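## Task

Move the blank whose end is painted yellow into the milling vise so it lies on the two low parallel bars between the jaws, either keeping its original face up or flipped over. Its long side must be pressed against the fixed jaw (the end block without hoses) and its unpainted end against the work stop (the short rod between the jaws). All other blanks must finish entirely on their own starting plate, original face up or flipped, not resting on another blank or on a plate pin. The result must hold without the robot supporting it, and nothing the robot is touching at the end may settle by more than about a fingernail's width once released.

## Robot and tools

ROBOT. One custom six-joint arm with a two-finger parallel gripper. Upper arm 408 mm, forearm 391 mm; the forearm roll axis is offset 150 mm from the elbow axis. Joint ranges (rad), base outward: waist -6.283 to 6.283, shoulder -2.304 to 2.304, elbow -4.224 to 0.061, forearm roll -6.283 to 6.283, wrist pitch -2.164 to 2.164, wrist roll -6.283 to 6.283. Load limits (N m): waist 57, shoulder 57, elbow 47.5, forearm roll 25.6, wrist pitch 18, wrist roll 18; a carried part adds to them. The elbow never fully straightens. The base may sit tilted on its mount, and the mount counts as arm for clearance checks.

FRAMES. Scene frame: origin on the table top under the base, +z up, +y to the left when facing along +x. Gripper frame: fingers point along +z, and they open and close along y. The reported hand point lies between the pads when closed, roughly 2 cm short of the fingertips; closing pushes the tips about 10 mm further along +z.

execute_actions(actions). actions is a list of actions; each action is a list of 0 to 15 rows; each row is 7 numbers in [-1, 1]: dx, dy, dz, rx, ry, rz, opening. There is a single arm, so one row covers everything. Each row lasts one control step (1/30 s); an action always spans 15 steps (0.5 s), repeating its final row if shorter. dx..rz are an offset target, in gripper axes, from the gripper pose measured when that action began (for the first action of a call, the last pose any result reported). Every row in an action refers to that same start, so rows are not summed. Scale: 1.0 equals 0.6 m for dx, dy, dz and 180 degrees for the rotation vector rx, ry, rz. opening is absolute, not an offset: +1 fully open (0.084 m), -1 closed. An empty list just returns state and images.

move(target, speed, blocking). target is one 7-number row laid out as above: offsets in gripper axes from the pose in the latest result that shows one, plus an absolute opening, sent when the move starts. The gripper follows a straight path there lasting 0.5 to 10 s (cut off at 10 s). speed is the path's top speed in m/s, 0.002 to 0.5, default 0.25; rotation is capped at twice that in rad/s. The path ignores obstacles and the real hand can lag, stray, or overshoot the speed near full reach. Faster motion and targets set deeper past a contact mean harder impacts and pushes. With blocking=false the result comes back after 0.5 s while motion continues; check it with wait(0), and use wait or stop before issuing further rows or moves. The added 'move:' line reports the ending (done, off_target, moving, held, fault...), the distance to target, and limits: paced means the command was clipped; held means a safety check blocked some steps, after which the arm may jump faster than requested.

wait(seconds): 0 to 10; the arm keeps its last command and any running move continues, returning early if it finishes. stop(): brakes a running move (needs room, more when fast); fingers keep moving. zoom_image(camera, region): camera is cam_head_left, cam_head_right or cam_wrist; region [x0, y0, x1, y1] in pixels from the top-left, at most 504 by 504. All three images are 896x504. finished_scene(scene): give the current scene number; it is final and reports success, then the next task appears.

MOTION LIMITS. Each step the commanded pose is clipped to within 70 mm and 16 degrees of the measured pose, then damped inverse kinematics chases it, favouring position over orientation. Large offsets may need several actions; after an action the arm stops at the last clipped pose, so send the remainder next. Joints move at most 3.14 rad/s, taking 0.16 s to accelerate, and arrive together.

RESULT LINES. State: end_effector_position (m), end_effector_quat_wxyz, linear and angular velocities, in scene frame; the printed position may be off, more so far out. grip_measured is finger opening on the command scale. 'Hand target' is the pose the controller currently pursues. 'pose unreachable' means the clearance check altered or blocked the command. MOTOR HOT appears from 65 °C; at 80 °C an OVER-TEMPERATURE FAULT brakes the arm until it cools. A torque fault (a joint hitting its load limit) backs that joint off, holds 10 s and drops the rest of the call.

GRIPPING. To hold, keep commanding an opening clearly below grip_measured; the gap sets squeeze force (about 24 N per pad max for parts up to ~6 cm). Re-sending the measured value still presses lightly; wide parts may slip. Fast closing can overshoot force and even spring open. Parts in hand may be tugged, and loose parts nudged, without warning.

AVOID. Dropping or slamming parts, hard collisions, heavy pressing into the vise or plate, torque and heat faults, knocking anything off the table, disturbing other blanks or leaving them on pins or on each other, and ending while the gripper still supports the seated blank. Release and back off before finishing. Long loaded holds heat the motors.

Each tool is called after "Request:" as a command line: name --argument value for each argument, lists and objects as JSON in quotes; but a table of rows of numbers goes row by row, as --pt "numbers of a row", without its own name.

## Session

Request:
execute_actions --actions '[]'

Scene clock: 0.00 s.
end_effector_position=(+0.8565, -0.1473, +0.1969) grip_measured=+1.00 end_effector_quat_wxyz=(-0.056, +0.171, +0.983, -0.046) end_effector_velocity=(-0.000, -0.000, -0.000) end_effector_angular_velocity=(-0.000, +0.000, +0.001)
Joint positions: [ 0.025 -0.419 -1.581 -0.84  -0.94  -2.096  0.084]
Joint velocities: [-0.     0.     0.001 -0.001  0.    -0.001 -0.   ]
Motor temperatures (°C, as the motors report them): [25 26 27 29 33 32]
Hand target: +0.856, -0.147, +0.197; -0.056, +0.171, +0.983, -0.046

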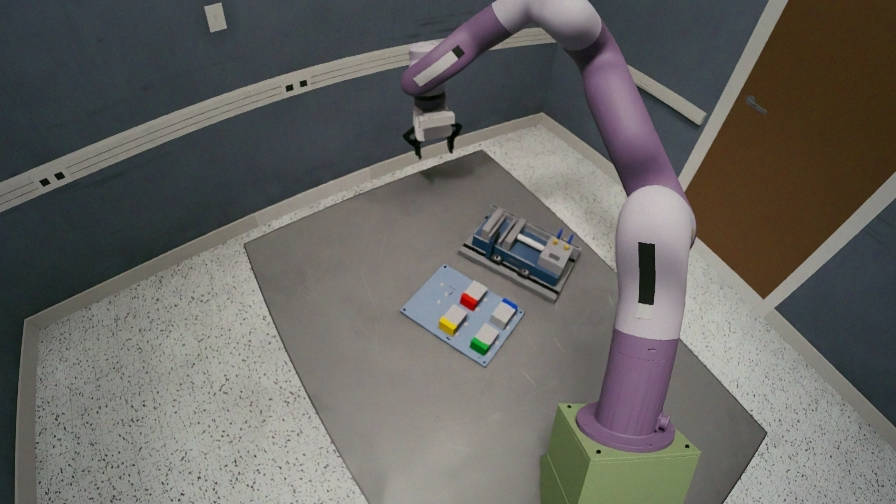

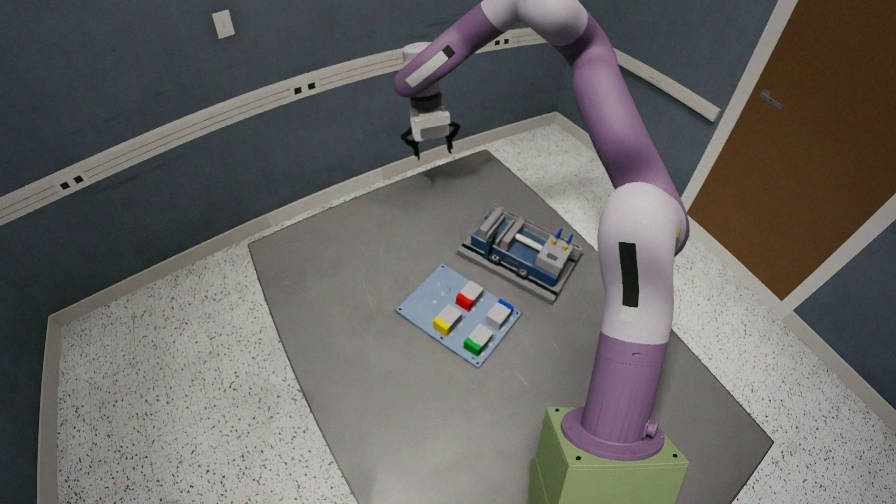

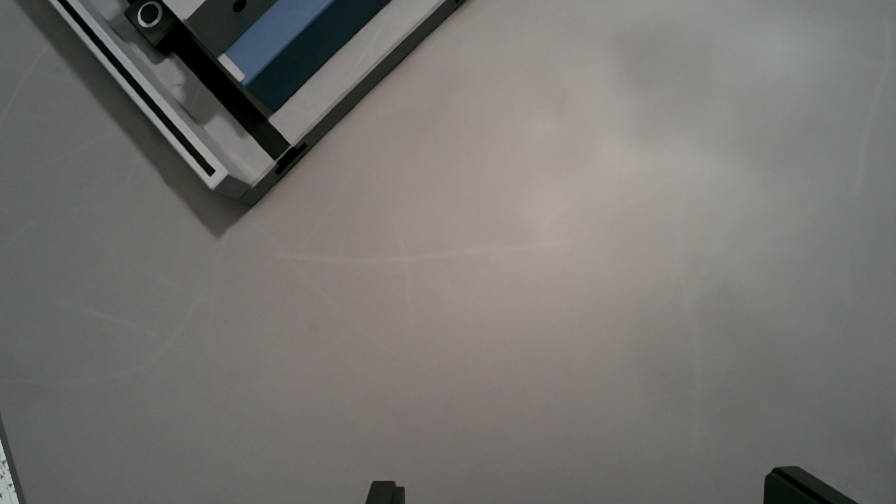

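Request:
move --target '[0.753,0.097,0.107,-0.022,-0.042,-0.237,1]' --speed 0.3

Scene clock: 2.90 s.
end_effector_position=(+0.4463, +0.0569, +0.1691) grip_measured=+1.00 end_effector_quat_wxyz=(+0.002, -0.199, +0.980, -0.001) end_effector_velocity=(-0.002, +0.002, -0.000) end_effector_angular_velocity=(+0.001, -0.003, +0.004)
Joint positions: [ 0.505 -0.359 -0.451 -1.699 -0.786 -1.196  0.084]
Joint velocities: [ 0.006 -0.006  0.003 -0.007 -0.003  0.011 -0.   ]
Motor temperatures (°C, as the motors report them): [25 26 27 29 33 32]
Hand target: +0.446, +0.057, +0.169; +0.002, -0.199, +0.980, -0.001
Off the commanded pose: 0.001 m, 0 deg.
move: done

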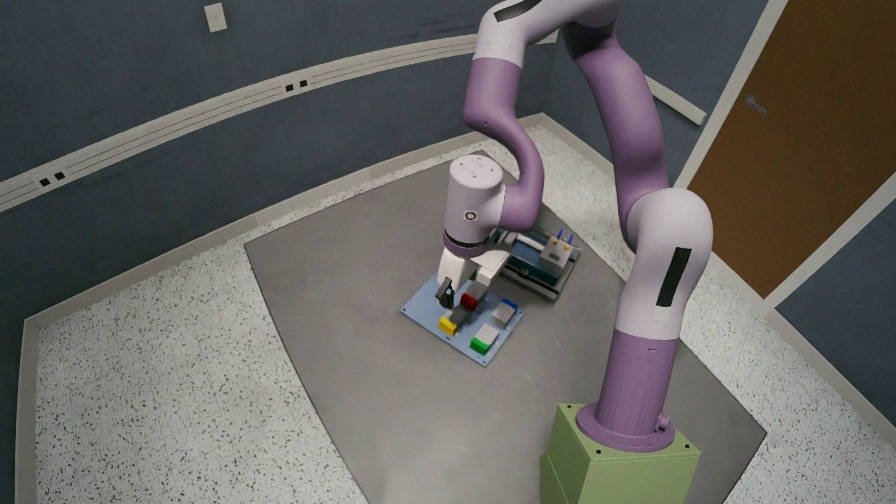

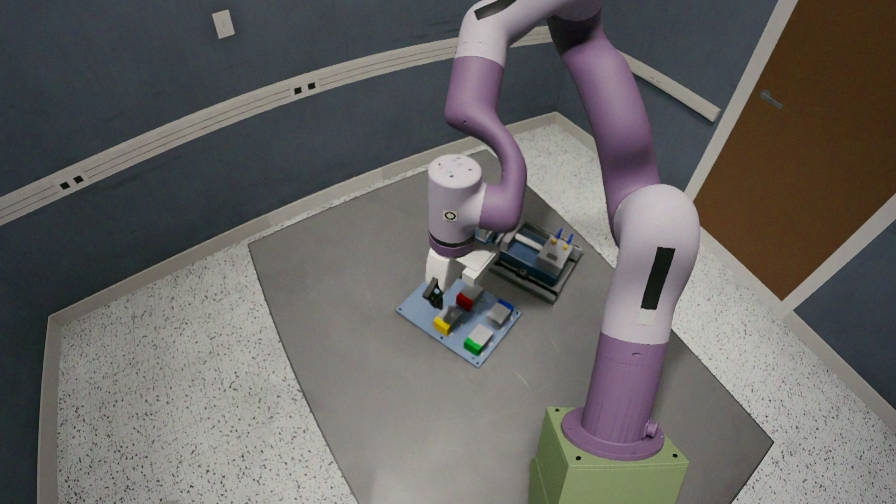

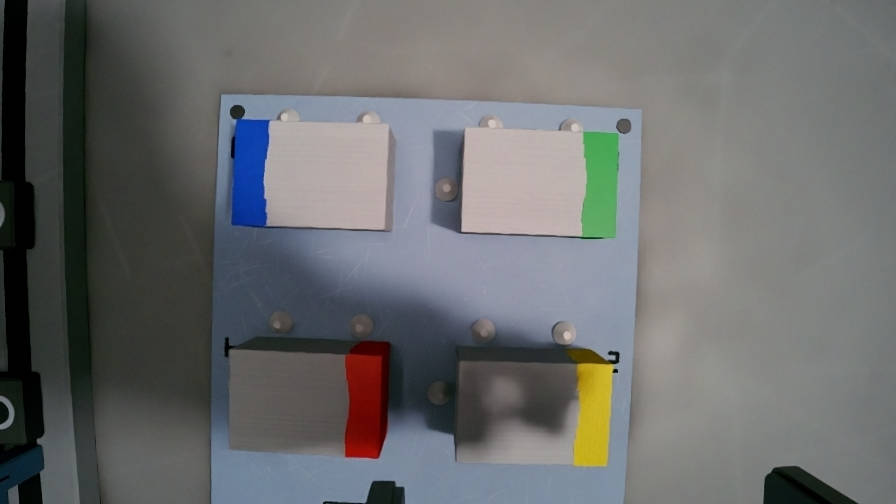

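Request:
move --target '[-0.004,0.005,0.195,0,0,0.013,1]' --speed 0.15

Scene clock: 4.63 s.
end_effector_position=(+0.4477, +0.0608, +0.0525) grip_measured=+1.00 end_effector_quat_wxyz=(+0.002, -0.179, +0.984, -0.000) end_effector_velocity=(-0.000, +0.000, -0.002) end_effector_angular_velocity=(+0.000, +0.000, +0.001)
Joint positions: [ 0.281 -0.642 -0.554 -2.086 -0.842 -0.921  0.084]
Joint velocities: [-0.003 -0.007 -0.003 -0.006 -0.002  0.003  0.   ]
Motor temperatures (°C, as the motors report them): [25 26 27 29 33 32]
Hand target: +0.448, +0.061, +0.052; +0.002, -0.179, +0.984, -0.000
Off the commanded pose: 0.001 m, 0 deg.
move: done

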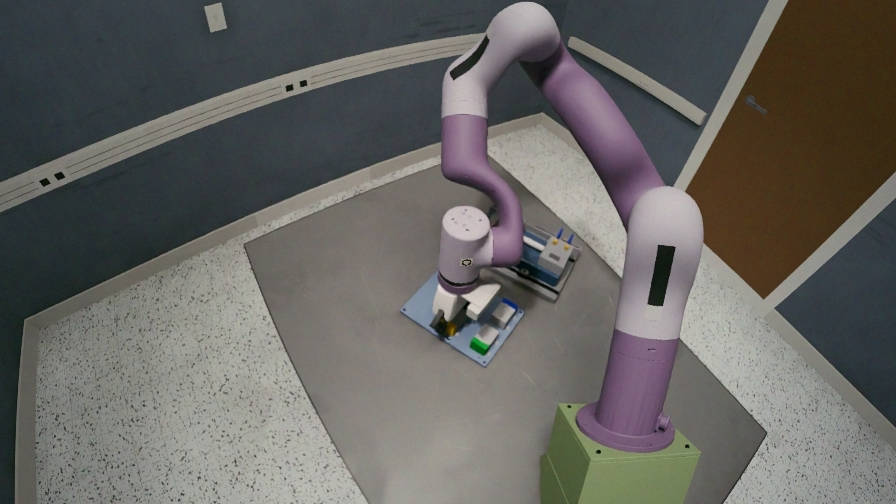

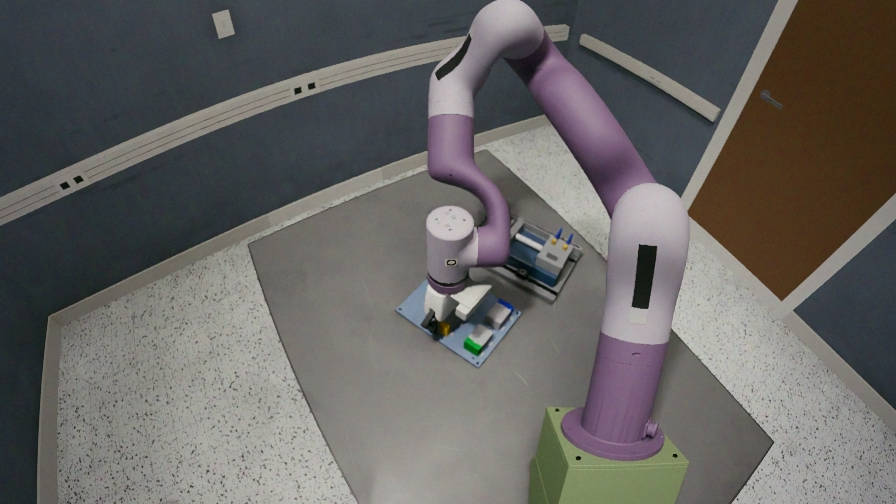

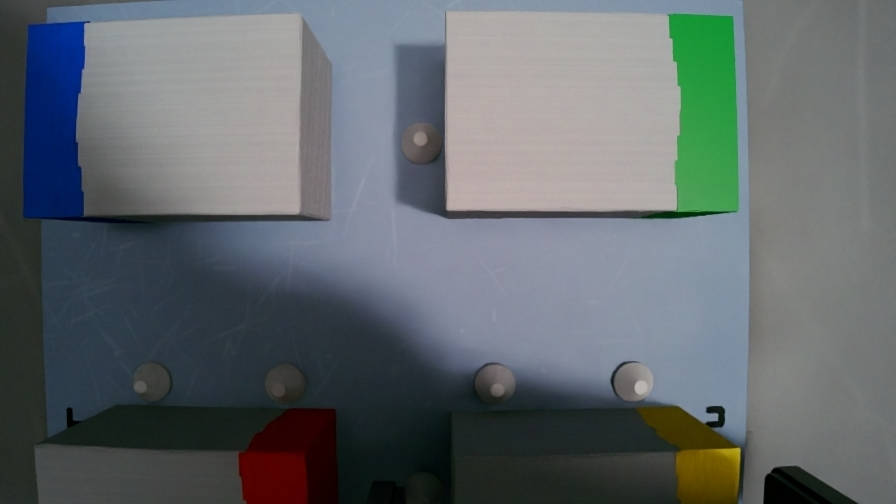

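Request:
execute_actions --actions '[[[0,0,0,0,0,0,0.8],[0,0,0,0,0,0,0.7],[0,0,0,0,0,0,0.65],[0,0,0,0,0,0,0.6],[0,0,0,0,0,0,0.55],[0,0,0,0,0,0,0.5],[0,0,0,0,0,0,0.45],[0,0,0,0,0,0,0.4]],[[0,0,0,0,0,0,-1]]]'

Request:
move --target '[0,0,-0.21,0,0,0,-1]'

Request:
move --target '[0.02,-0.47,0,0,0,0.985,-1]' --speed 0.5

Scene clock: 6.20 s.
end_effector_position=(+0.4478, +0.0608, +0.0526) grip_measured=+0.37 end_effector_quat_wxyz=(+0.002, -0.179, +0.984, -0.001) end_effector_velocity=(+0.000, +0.001, +0.001) end_effector_angular_velocity=(+0.001, -0.001, -0.001)
Joint positions: [ 0.281 -0.642 -0.554 -2.086 -0.843 -0.921  0.06 ]
Joint velocities: [ 0.001  0.001 -0.    -0.    -0.     0.001  0.   ]
Motor temperatures (°C, as the motors report them): [25 26 27 29 33 32]
Hand target: +0.448, +0.061, +0.053; +0.002, -0.179, +0.984, -0.001
Off the commanded pose: 0.000 m, 0 deg.

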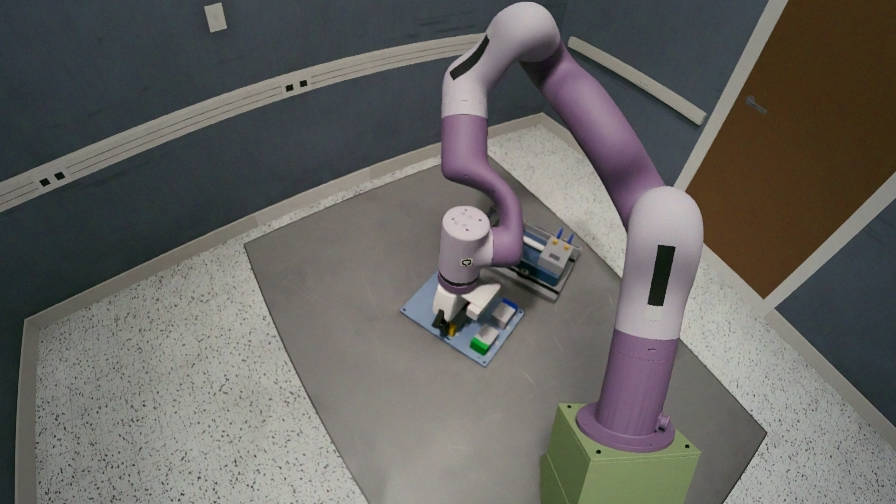

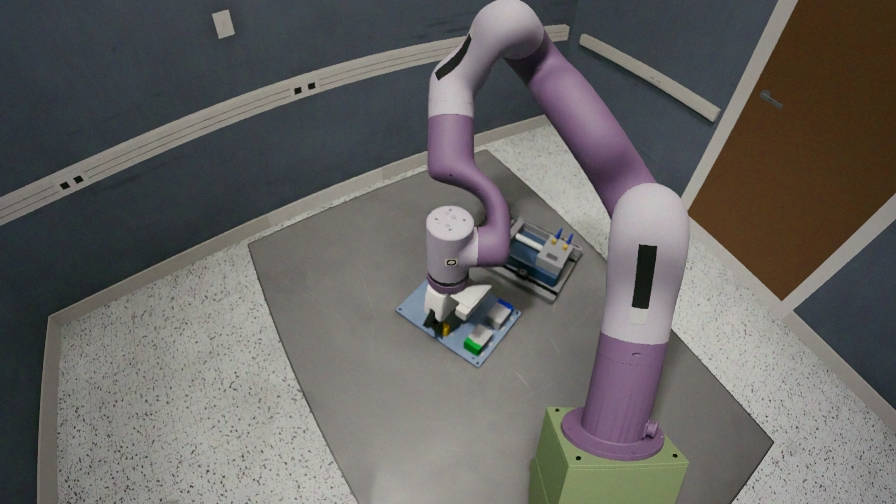

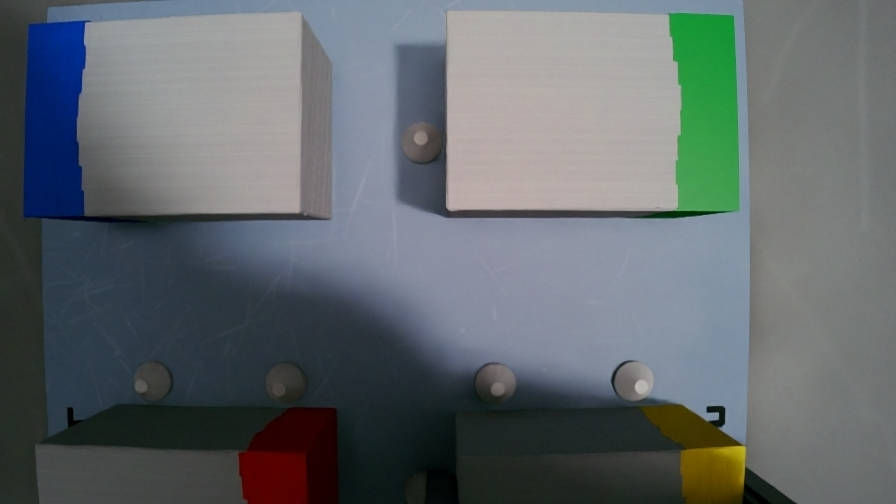

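Scene clock: 7.40 s.
end_effector_position=(+0.4473, +0.0606, +0.1781) grip_measured=+0.37 end_effector_quat_wxyz=(+0.002, -0.179, +0.984, -0.001) end_effector_velocity=(+0.000, -0.001, +0.002) end_effector_angular_velocity=(-0.004, +0.002, +0.004)
Joint positions: [ 0.53  -0.347 -0.457 -1.657 -0.787 -1.18   0.06 ]
Joint velocities: [ 0.005  0.006 -0.001  0.017 -0.001 -0.017 -0.   ]
Motor temperatures (°C, as the motors report them): [25 26 27 29 33 32]
Hand target: +0.447, +0.061, +0.178; +0.002, -0.179, +0.984, -0.001
Off the commanded pose: 0.001 m, 0 deg.
move: done

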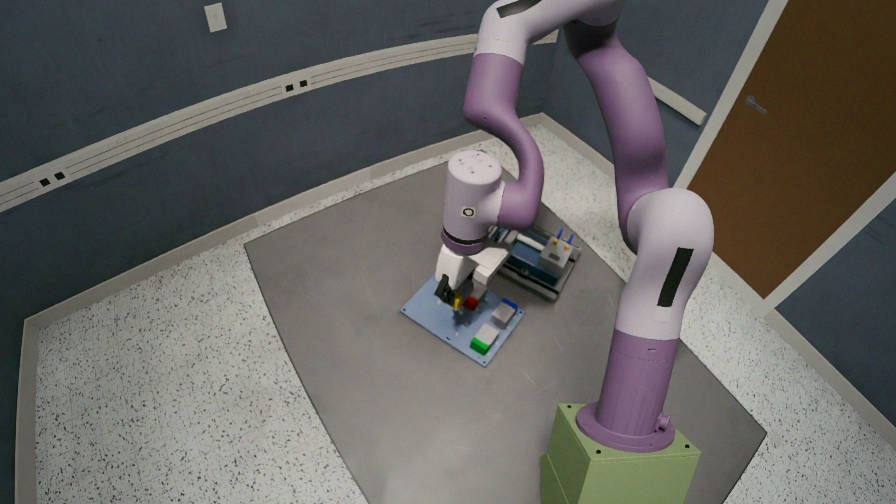

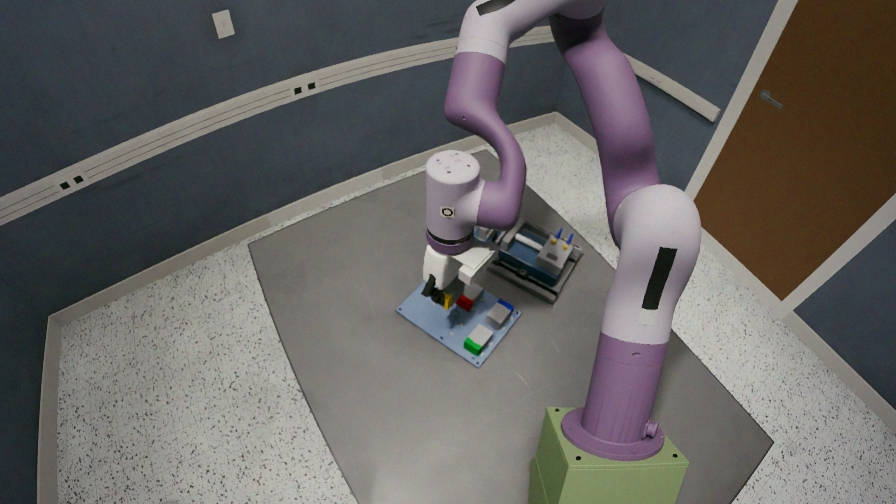

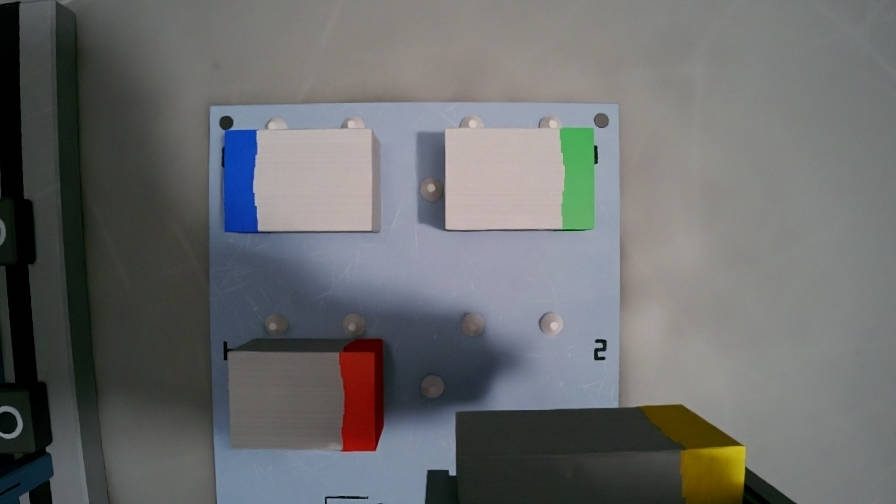

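Scene clock: 11.17 s.
end_effector_position=(+0.5345, -0.2072, +0.1782) grip_measured=+0.37 end_effector_quat_wxyz=(+0.000, +0.979, +0.203, +0.001) end_effector_velocity=(+0.001, -0.000, +0.000) end_effector_angular_velocity=(-0.001, -0.010, -0.010)
Joint positions: [-0.209  0.18  -0.467 -1.661 -0.445  1.073  0.06 ]
Joint velocities: [ 0.     0.003  0.004 -0.027 -0.     0.034  0.   ]
Motor temperatures (°C, as the motors report them): [25 26 27 29 33 32]
Hand target: +0.535, -0.207, +0.178; +0.001, +0.979, +0.202, +0.001
Off the commanded pose: 0.001 m, 0 deg.
move: done

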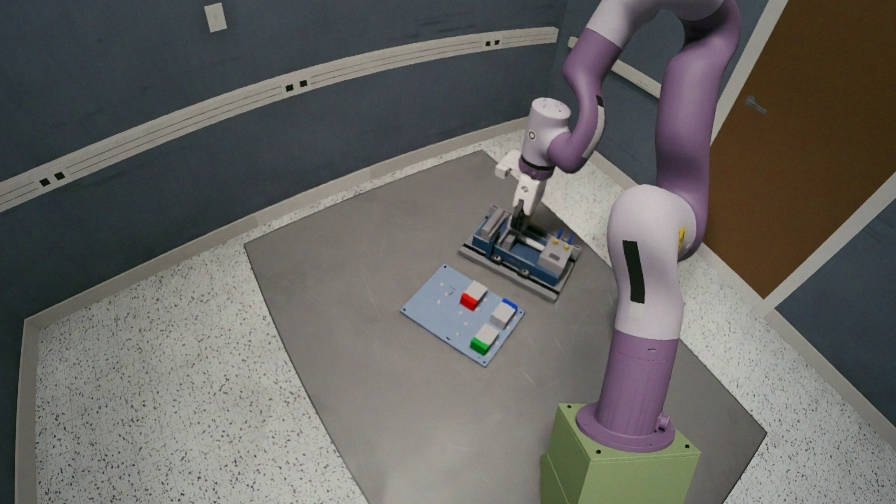

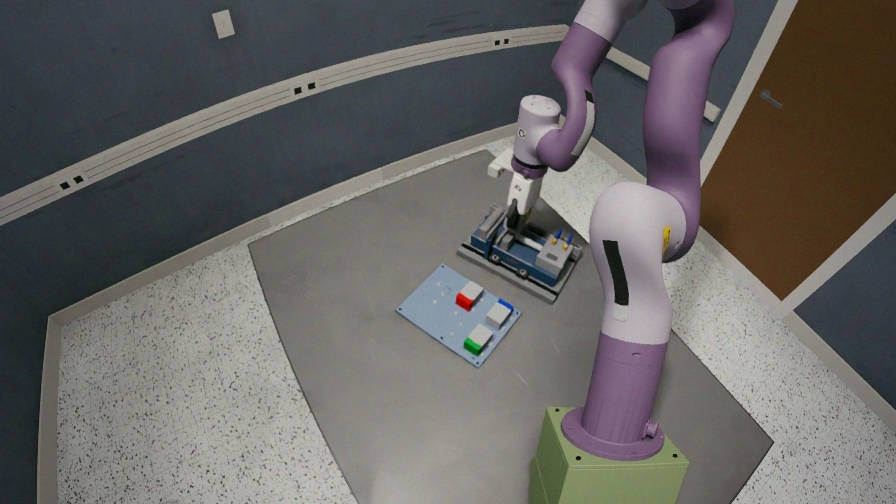

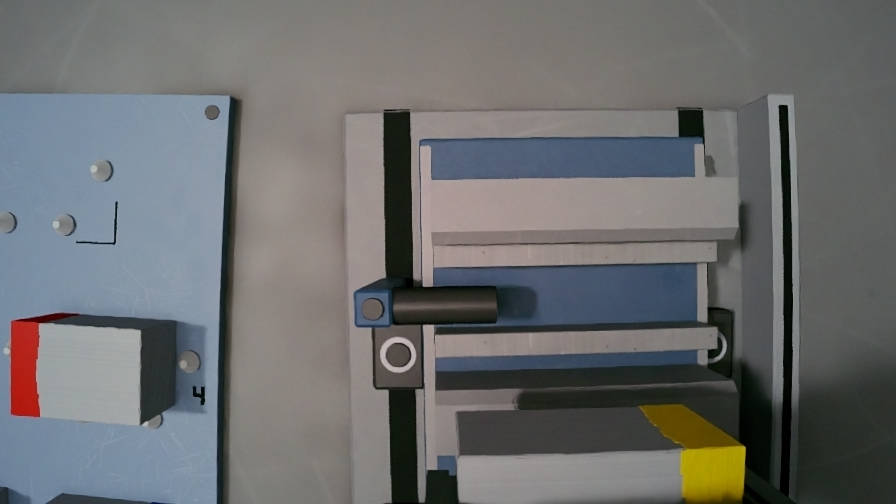

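Request:
move --target '[0.069,0.032,0.045,0,0,0.001,-1]' --speed 0.12

Scene clock: 12.57 s.
end_effector_position=(+0.5800, -0.2084, +0.1514) grip_measured=+0.37 end_effector_quat_wxyz=(+0.000, +0.980, +0.201, +0.001) end_effector_velocity=(+0.002, -0.000, -0.001) end_effector_angular_velocity=(-0.000, -0.000, +0.000)
Joint positions: [-0.224  0.053 -0.598 -1.666 -0.436  1.068  0.06 ]
Joint velocities: [-0.001 -0.005 -0.006  0.001  0.    -0.002 -0.   ]
Motor temperatures (°C, as the motors report them): [25 26 27 29 33 32]
Hand target: +0.580, -0.208, +0.151; +0.000, +0.980, +0.201, +0.001
Off the commanded pose: 0.000 m, 0 deg.
move: done

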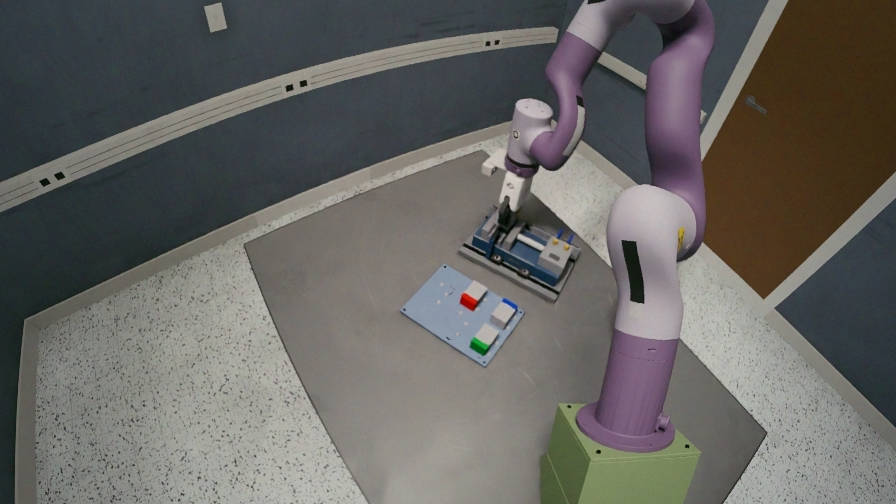

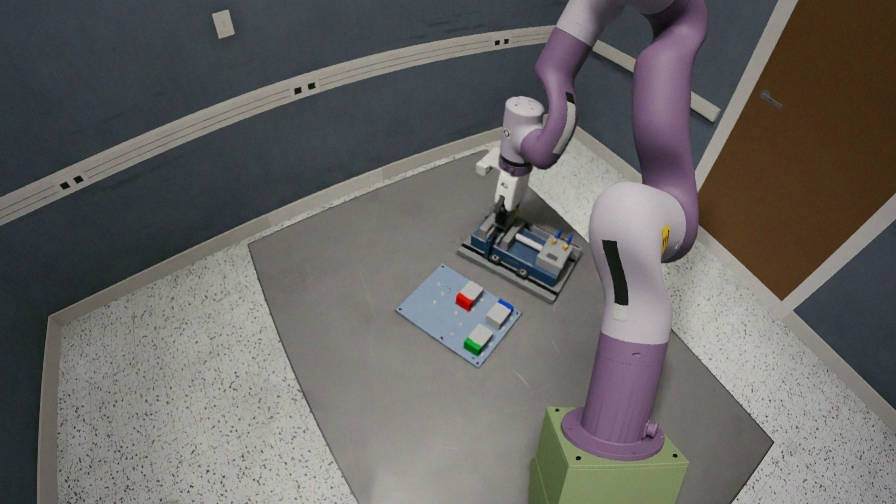

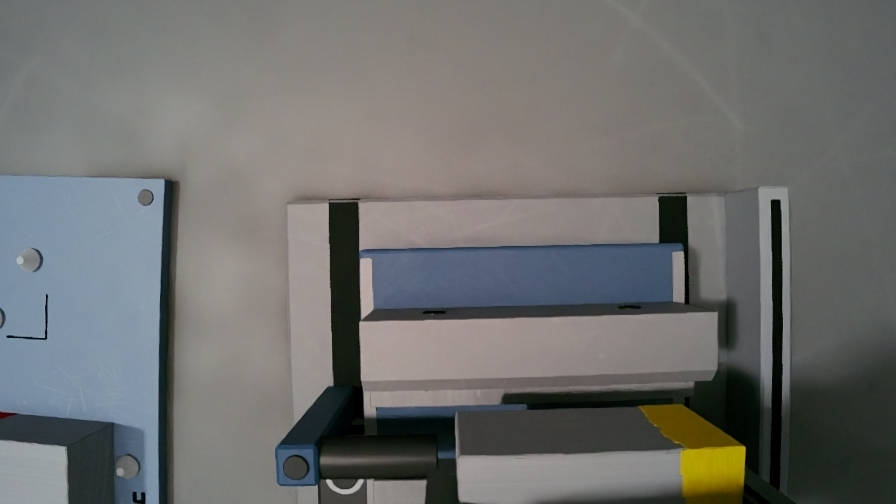

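Request:
move --target '[0,0,0.039,0,0,0,-1]' --speed 0.04

Request:
move --target '[0.005,-0.01,0.005,0,0,0,-1]' --speed 0.01

Scene clock: 13.90 s.
end_effector_position=(+0.5801, -0.2084, +0.1283) grip_measured=+0.37 end_effector_quat_wxyz=(+0.000, +0.980, +0.201, +0.001) end_effector_velocity=(+0.000, -0.000, -0.002) end_effector_angular_velocity=(-0.001, -0.003, -0.001)
Joint positions: [-0.252 -0.007 -0.611 -1.796 -0.427  1.186  0.06 ]
Joint velocities: [-0.003 -0.004  0.001 -0.02  -0.     0.019 -0.   ]
Motor temperatures (°C, as the motors report them): [25 26 27 29 33 32]
Hand target: +0.580, -0.208, +0.128; +0.000, +0.980, +0.201, +0.001
Off the commanded pose: 0.000 m, 0 deg.
move: done

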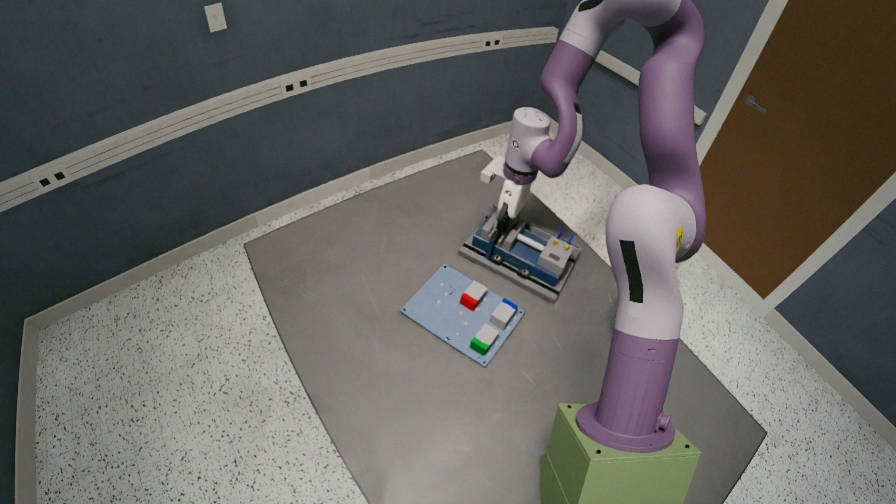

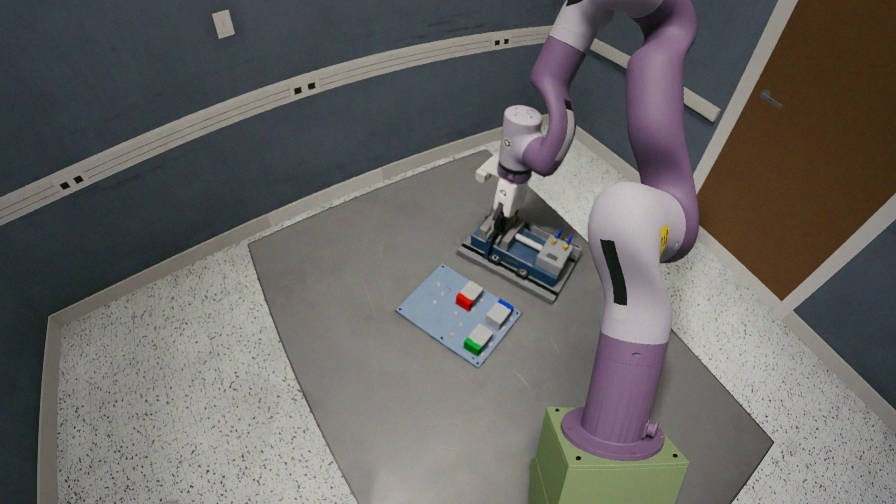

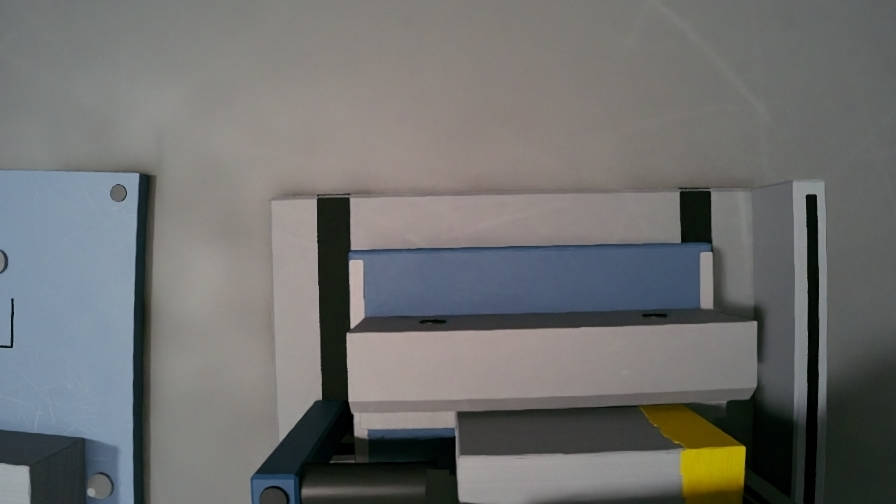

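Scene clock: 14.87 s.
end_effector_position=(+0.5803, -0.2025, +0.1255) grip_measured=+0.37 end_effector_quat_wxyz=(+0.001, +0.980, +0.201, +0.000) end_effector_velocity=(-0.000, +0.001, -0.001) end_effector_angular_velocity=(-0.004, +0.001, +0.001)
Joint positions: [-0.238 -0.021 -0.611 -1.809 -0.44   1.213  0.06 ]
Joint velocities: [ 0.003 -0.005 -0.    -0.005 -0.007  0.008  0.   ]
Motor temperatures (°C, as the motors report them): [25 26 27 29 33 32]
Hand target: +0.581, -0.202, +0.125; +0.000, +0.980, +0.201, +0.001
Off the commanded pose: 0.001 m, 0 deg.
move: done

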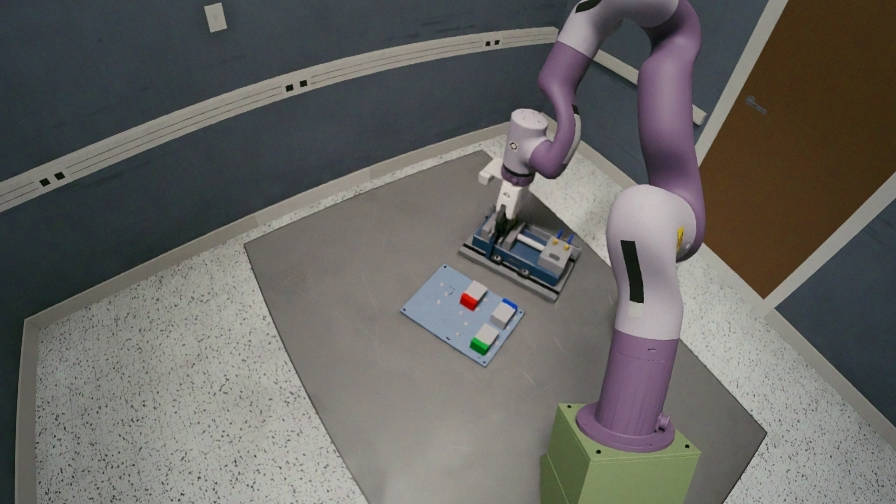

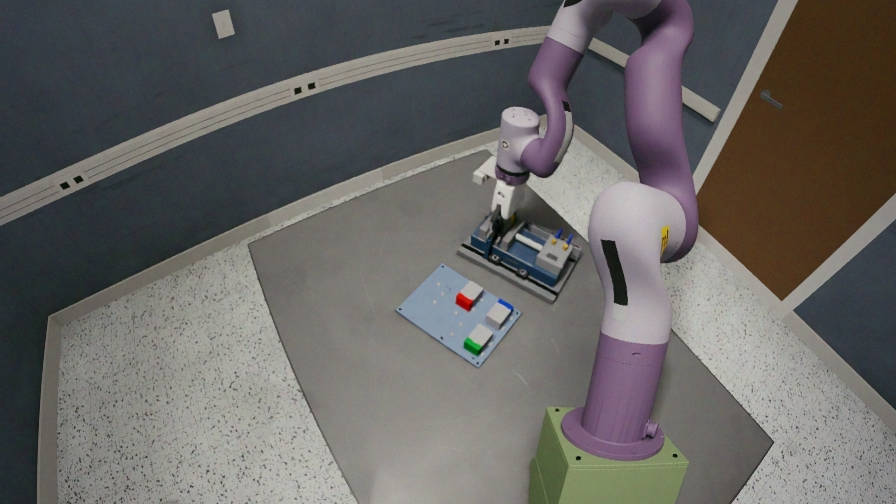

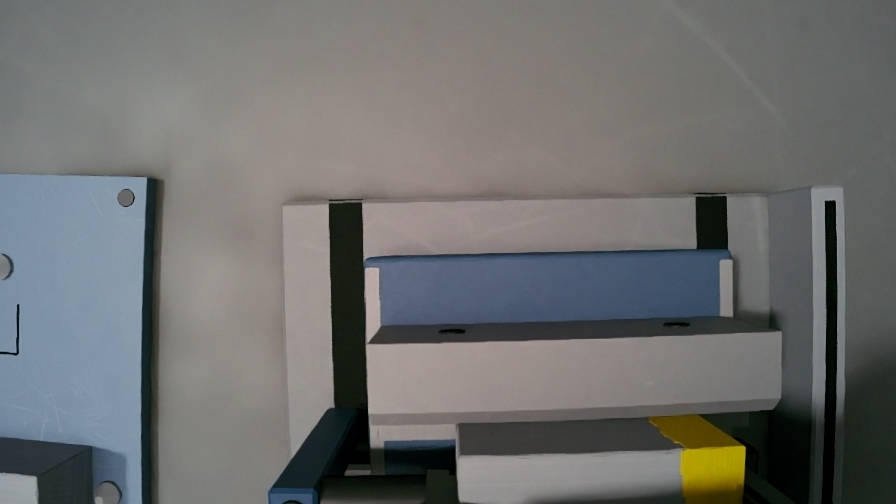

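Request:
execute_actions --actions '[[[0.002,-0.002,0.001,0,0,0,-1],[0.003,-0.002,0.002,0,0,0,-1]],[[0,0,0,0,0,0,1]]]'

Request:
move --target '[-0.066,0,-0.012,0,0,0,1]' --speed 0.1

Request:
zoom_image --camera "cam_wrist" --region '[620,230,790,320]'

Request:
zoom_image --camera "cam_wrist" --region '[410,235,560,385]'

Scene clock: 16.67 s.
end_effector_position=(+0.5816, -0.2011, +0.1244) grip_measured=+1.00 end_effector_quat_wxyz=(+0.002, +0.980, +0.201, +0.000) end_effector_velocity=(-0.001, -0.003, +0.001) end_effector_angular_velocity=(-0.010, -0.000, -0.002)
Joint positions: [-0.234 -0.026 -0.614 -1.81  -0.444  1.218  0.084]
Joint velocities: [-0.001  0.003  0.002  0.002 -0.009 -0.001  0.001]
Motor temperatures (°C, as the motors report them): [25 26 27 29 33 32]
Hand target: +0.582, -0.201, +0.125; +0.003, +0.980, +0.201, +0.000
Off the commanded pose: 0.000 m, 0 deg.

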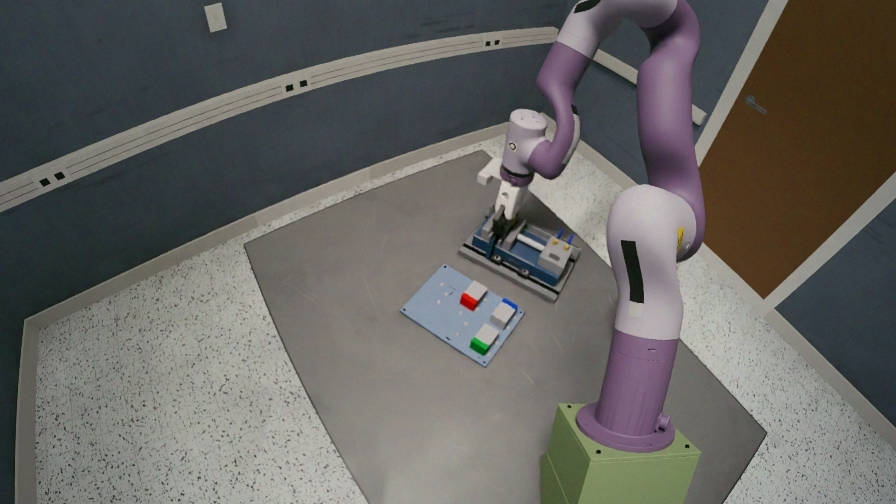

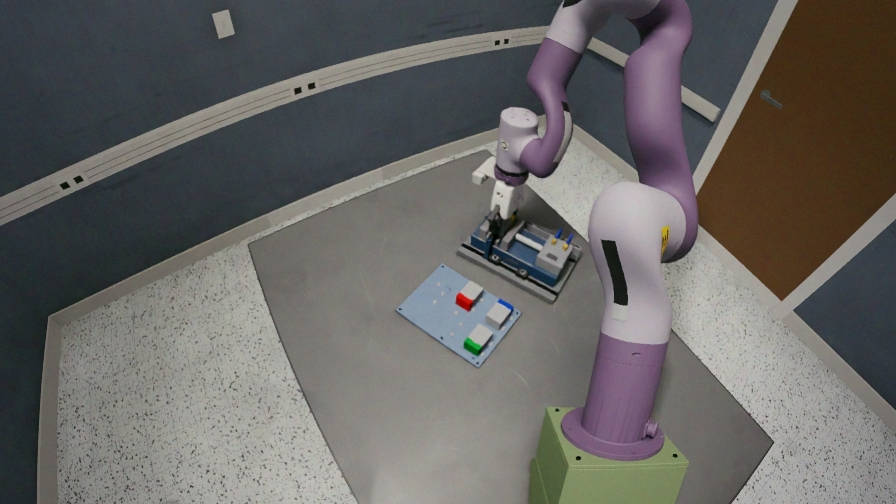

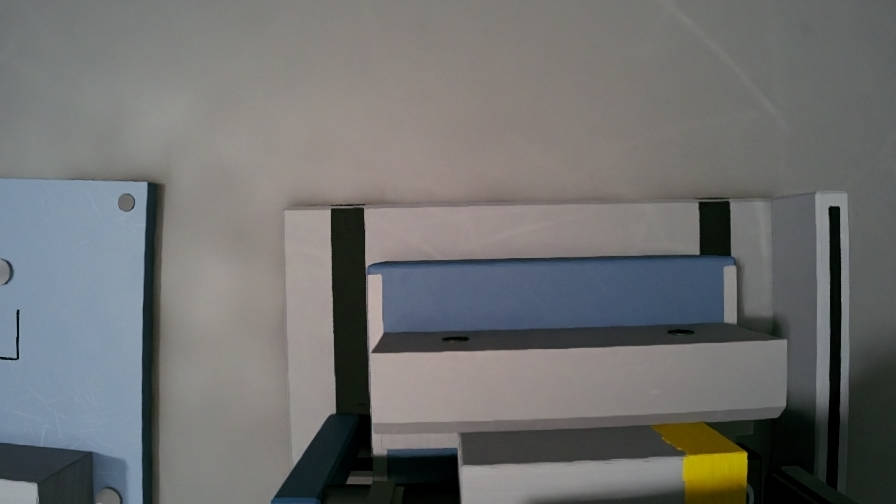

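Scene clock: 17.60 s.
end_effector_position=(+0.5454, -0.2165, +0.1316) grip_measured=+1.00 end_effector_quat_wxyz=(+0.002, +0.980, +0.201, +0.000) end_effector_velocity=(-0.001, -0.001, +0.000) end_effector_angular_velocity=(-0.000, -0.003, +0.000)
Joint positions: [-0.29   0.043 -0.52  -1.925 -0.422  1.294  0.084]
Joint velocities: [-0.004  0.004  0.005 -0.014  0.001  0.01  -0.   ]
Motor temperatures (°C, as the motors report them): [25 26 27 29 33 32]
Hand target: +0.545, -0.217, +0.132; +0.002, +0.980, +0.201, +0.000
Off the commanded pose: 0.000 m, 0 deg.
move: done

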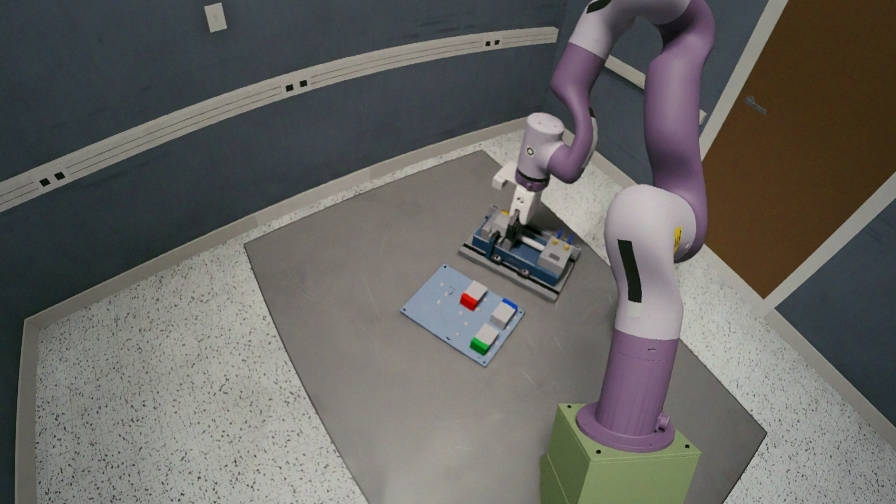

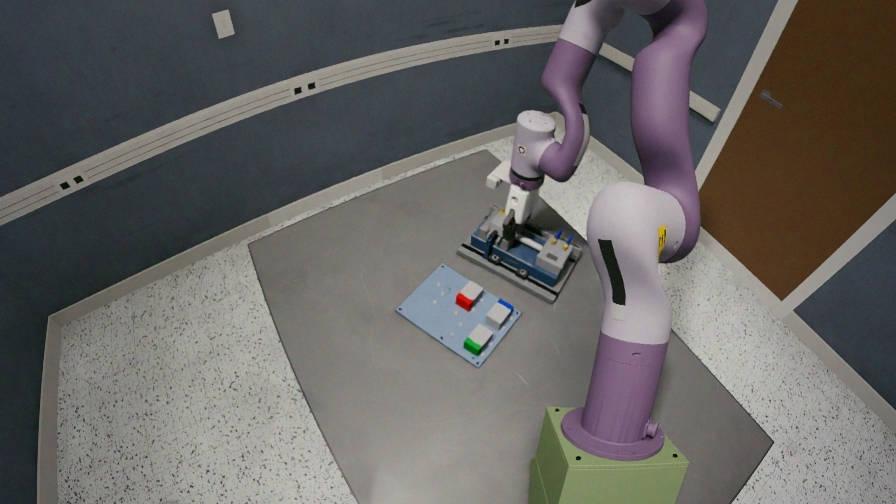

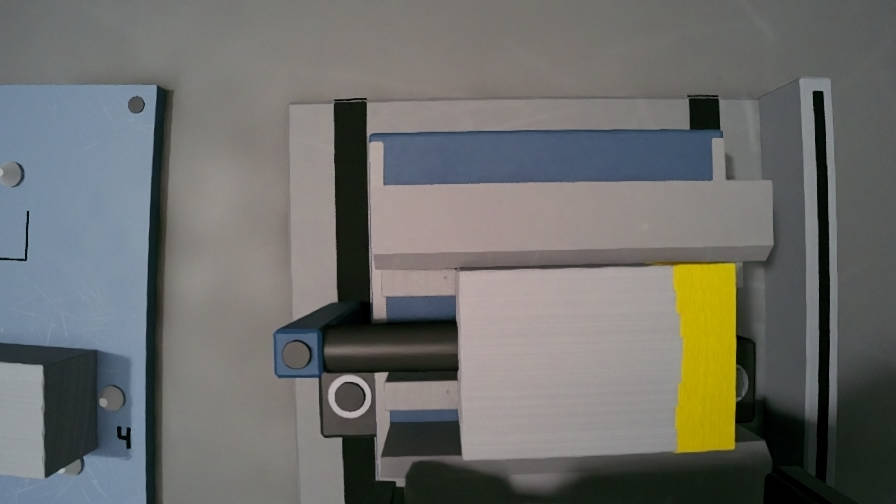

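Region (620, 230, 790, 320) of cam_wrist's 896x504 image, scaled by 2.965, with more detail than that image has; it fills the top 267 rows of this view, and the rest is white.

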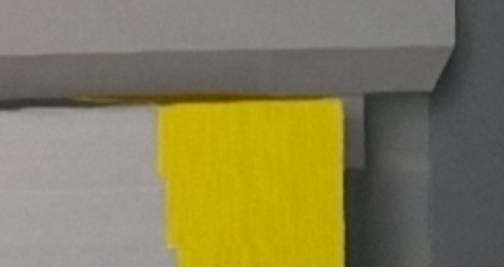

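Region (410, 235, 560, 385) of cam_wrist's 896x504 image, scaled by 3.360, with more detail than that image has.

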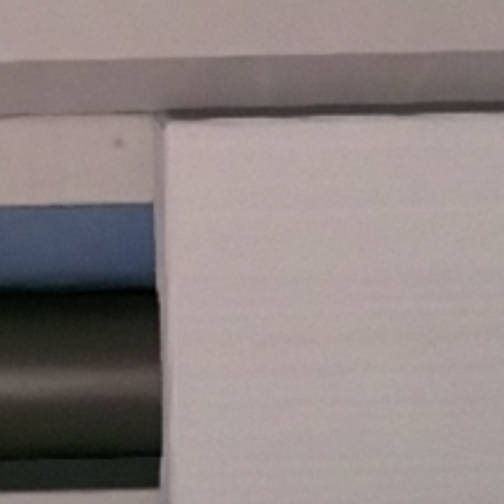

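Request:
finished_scene --scene 2

The scene is finished: the task was done.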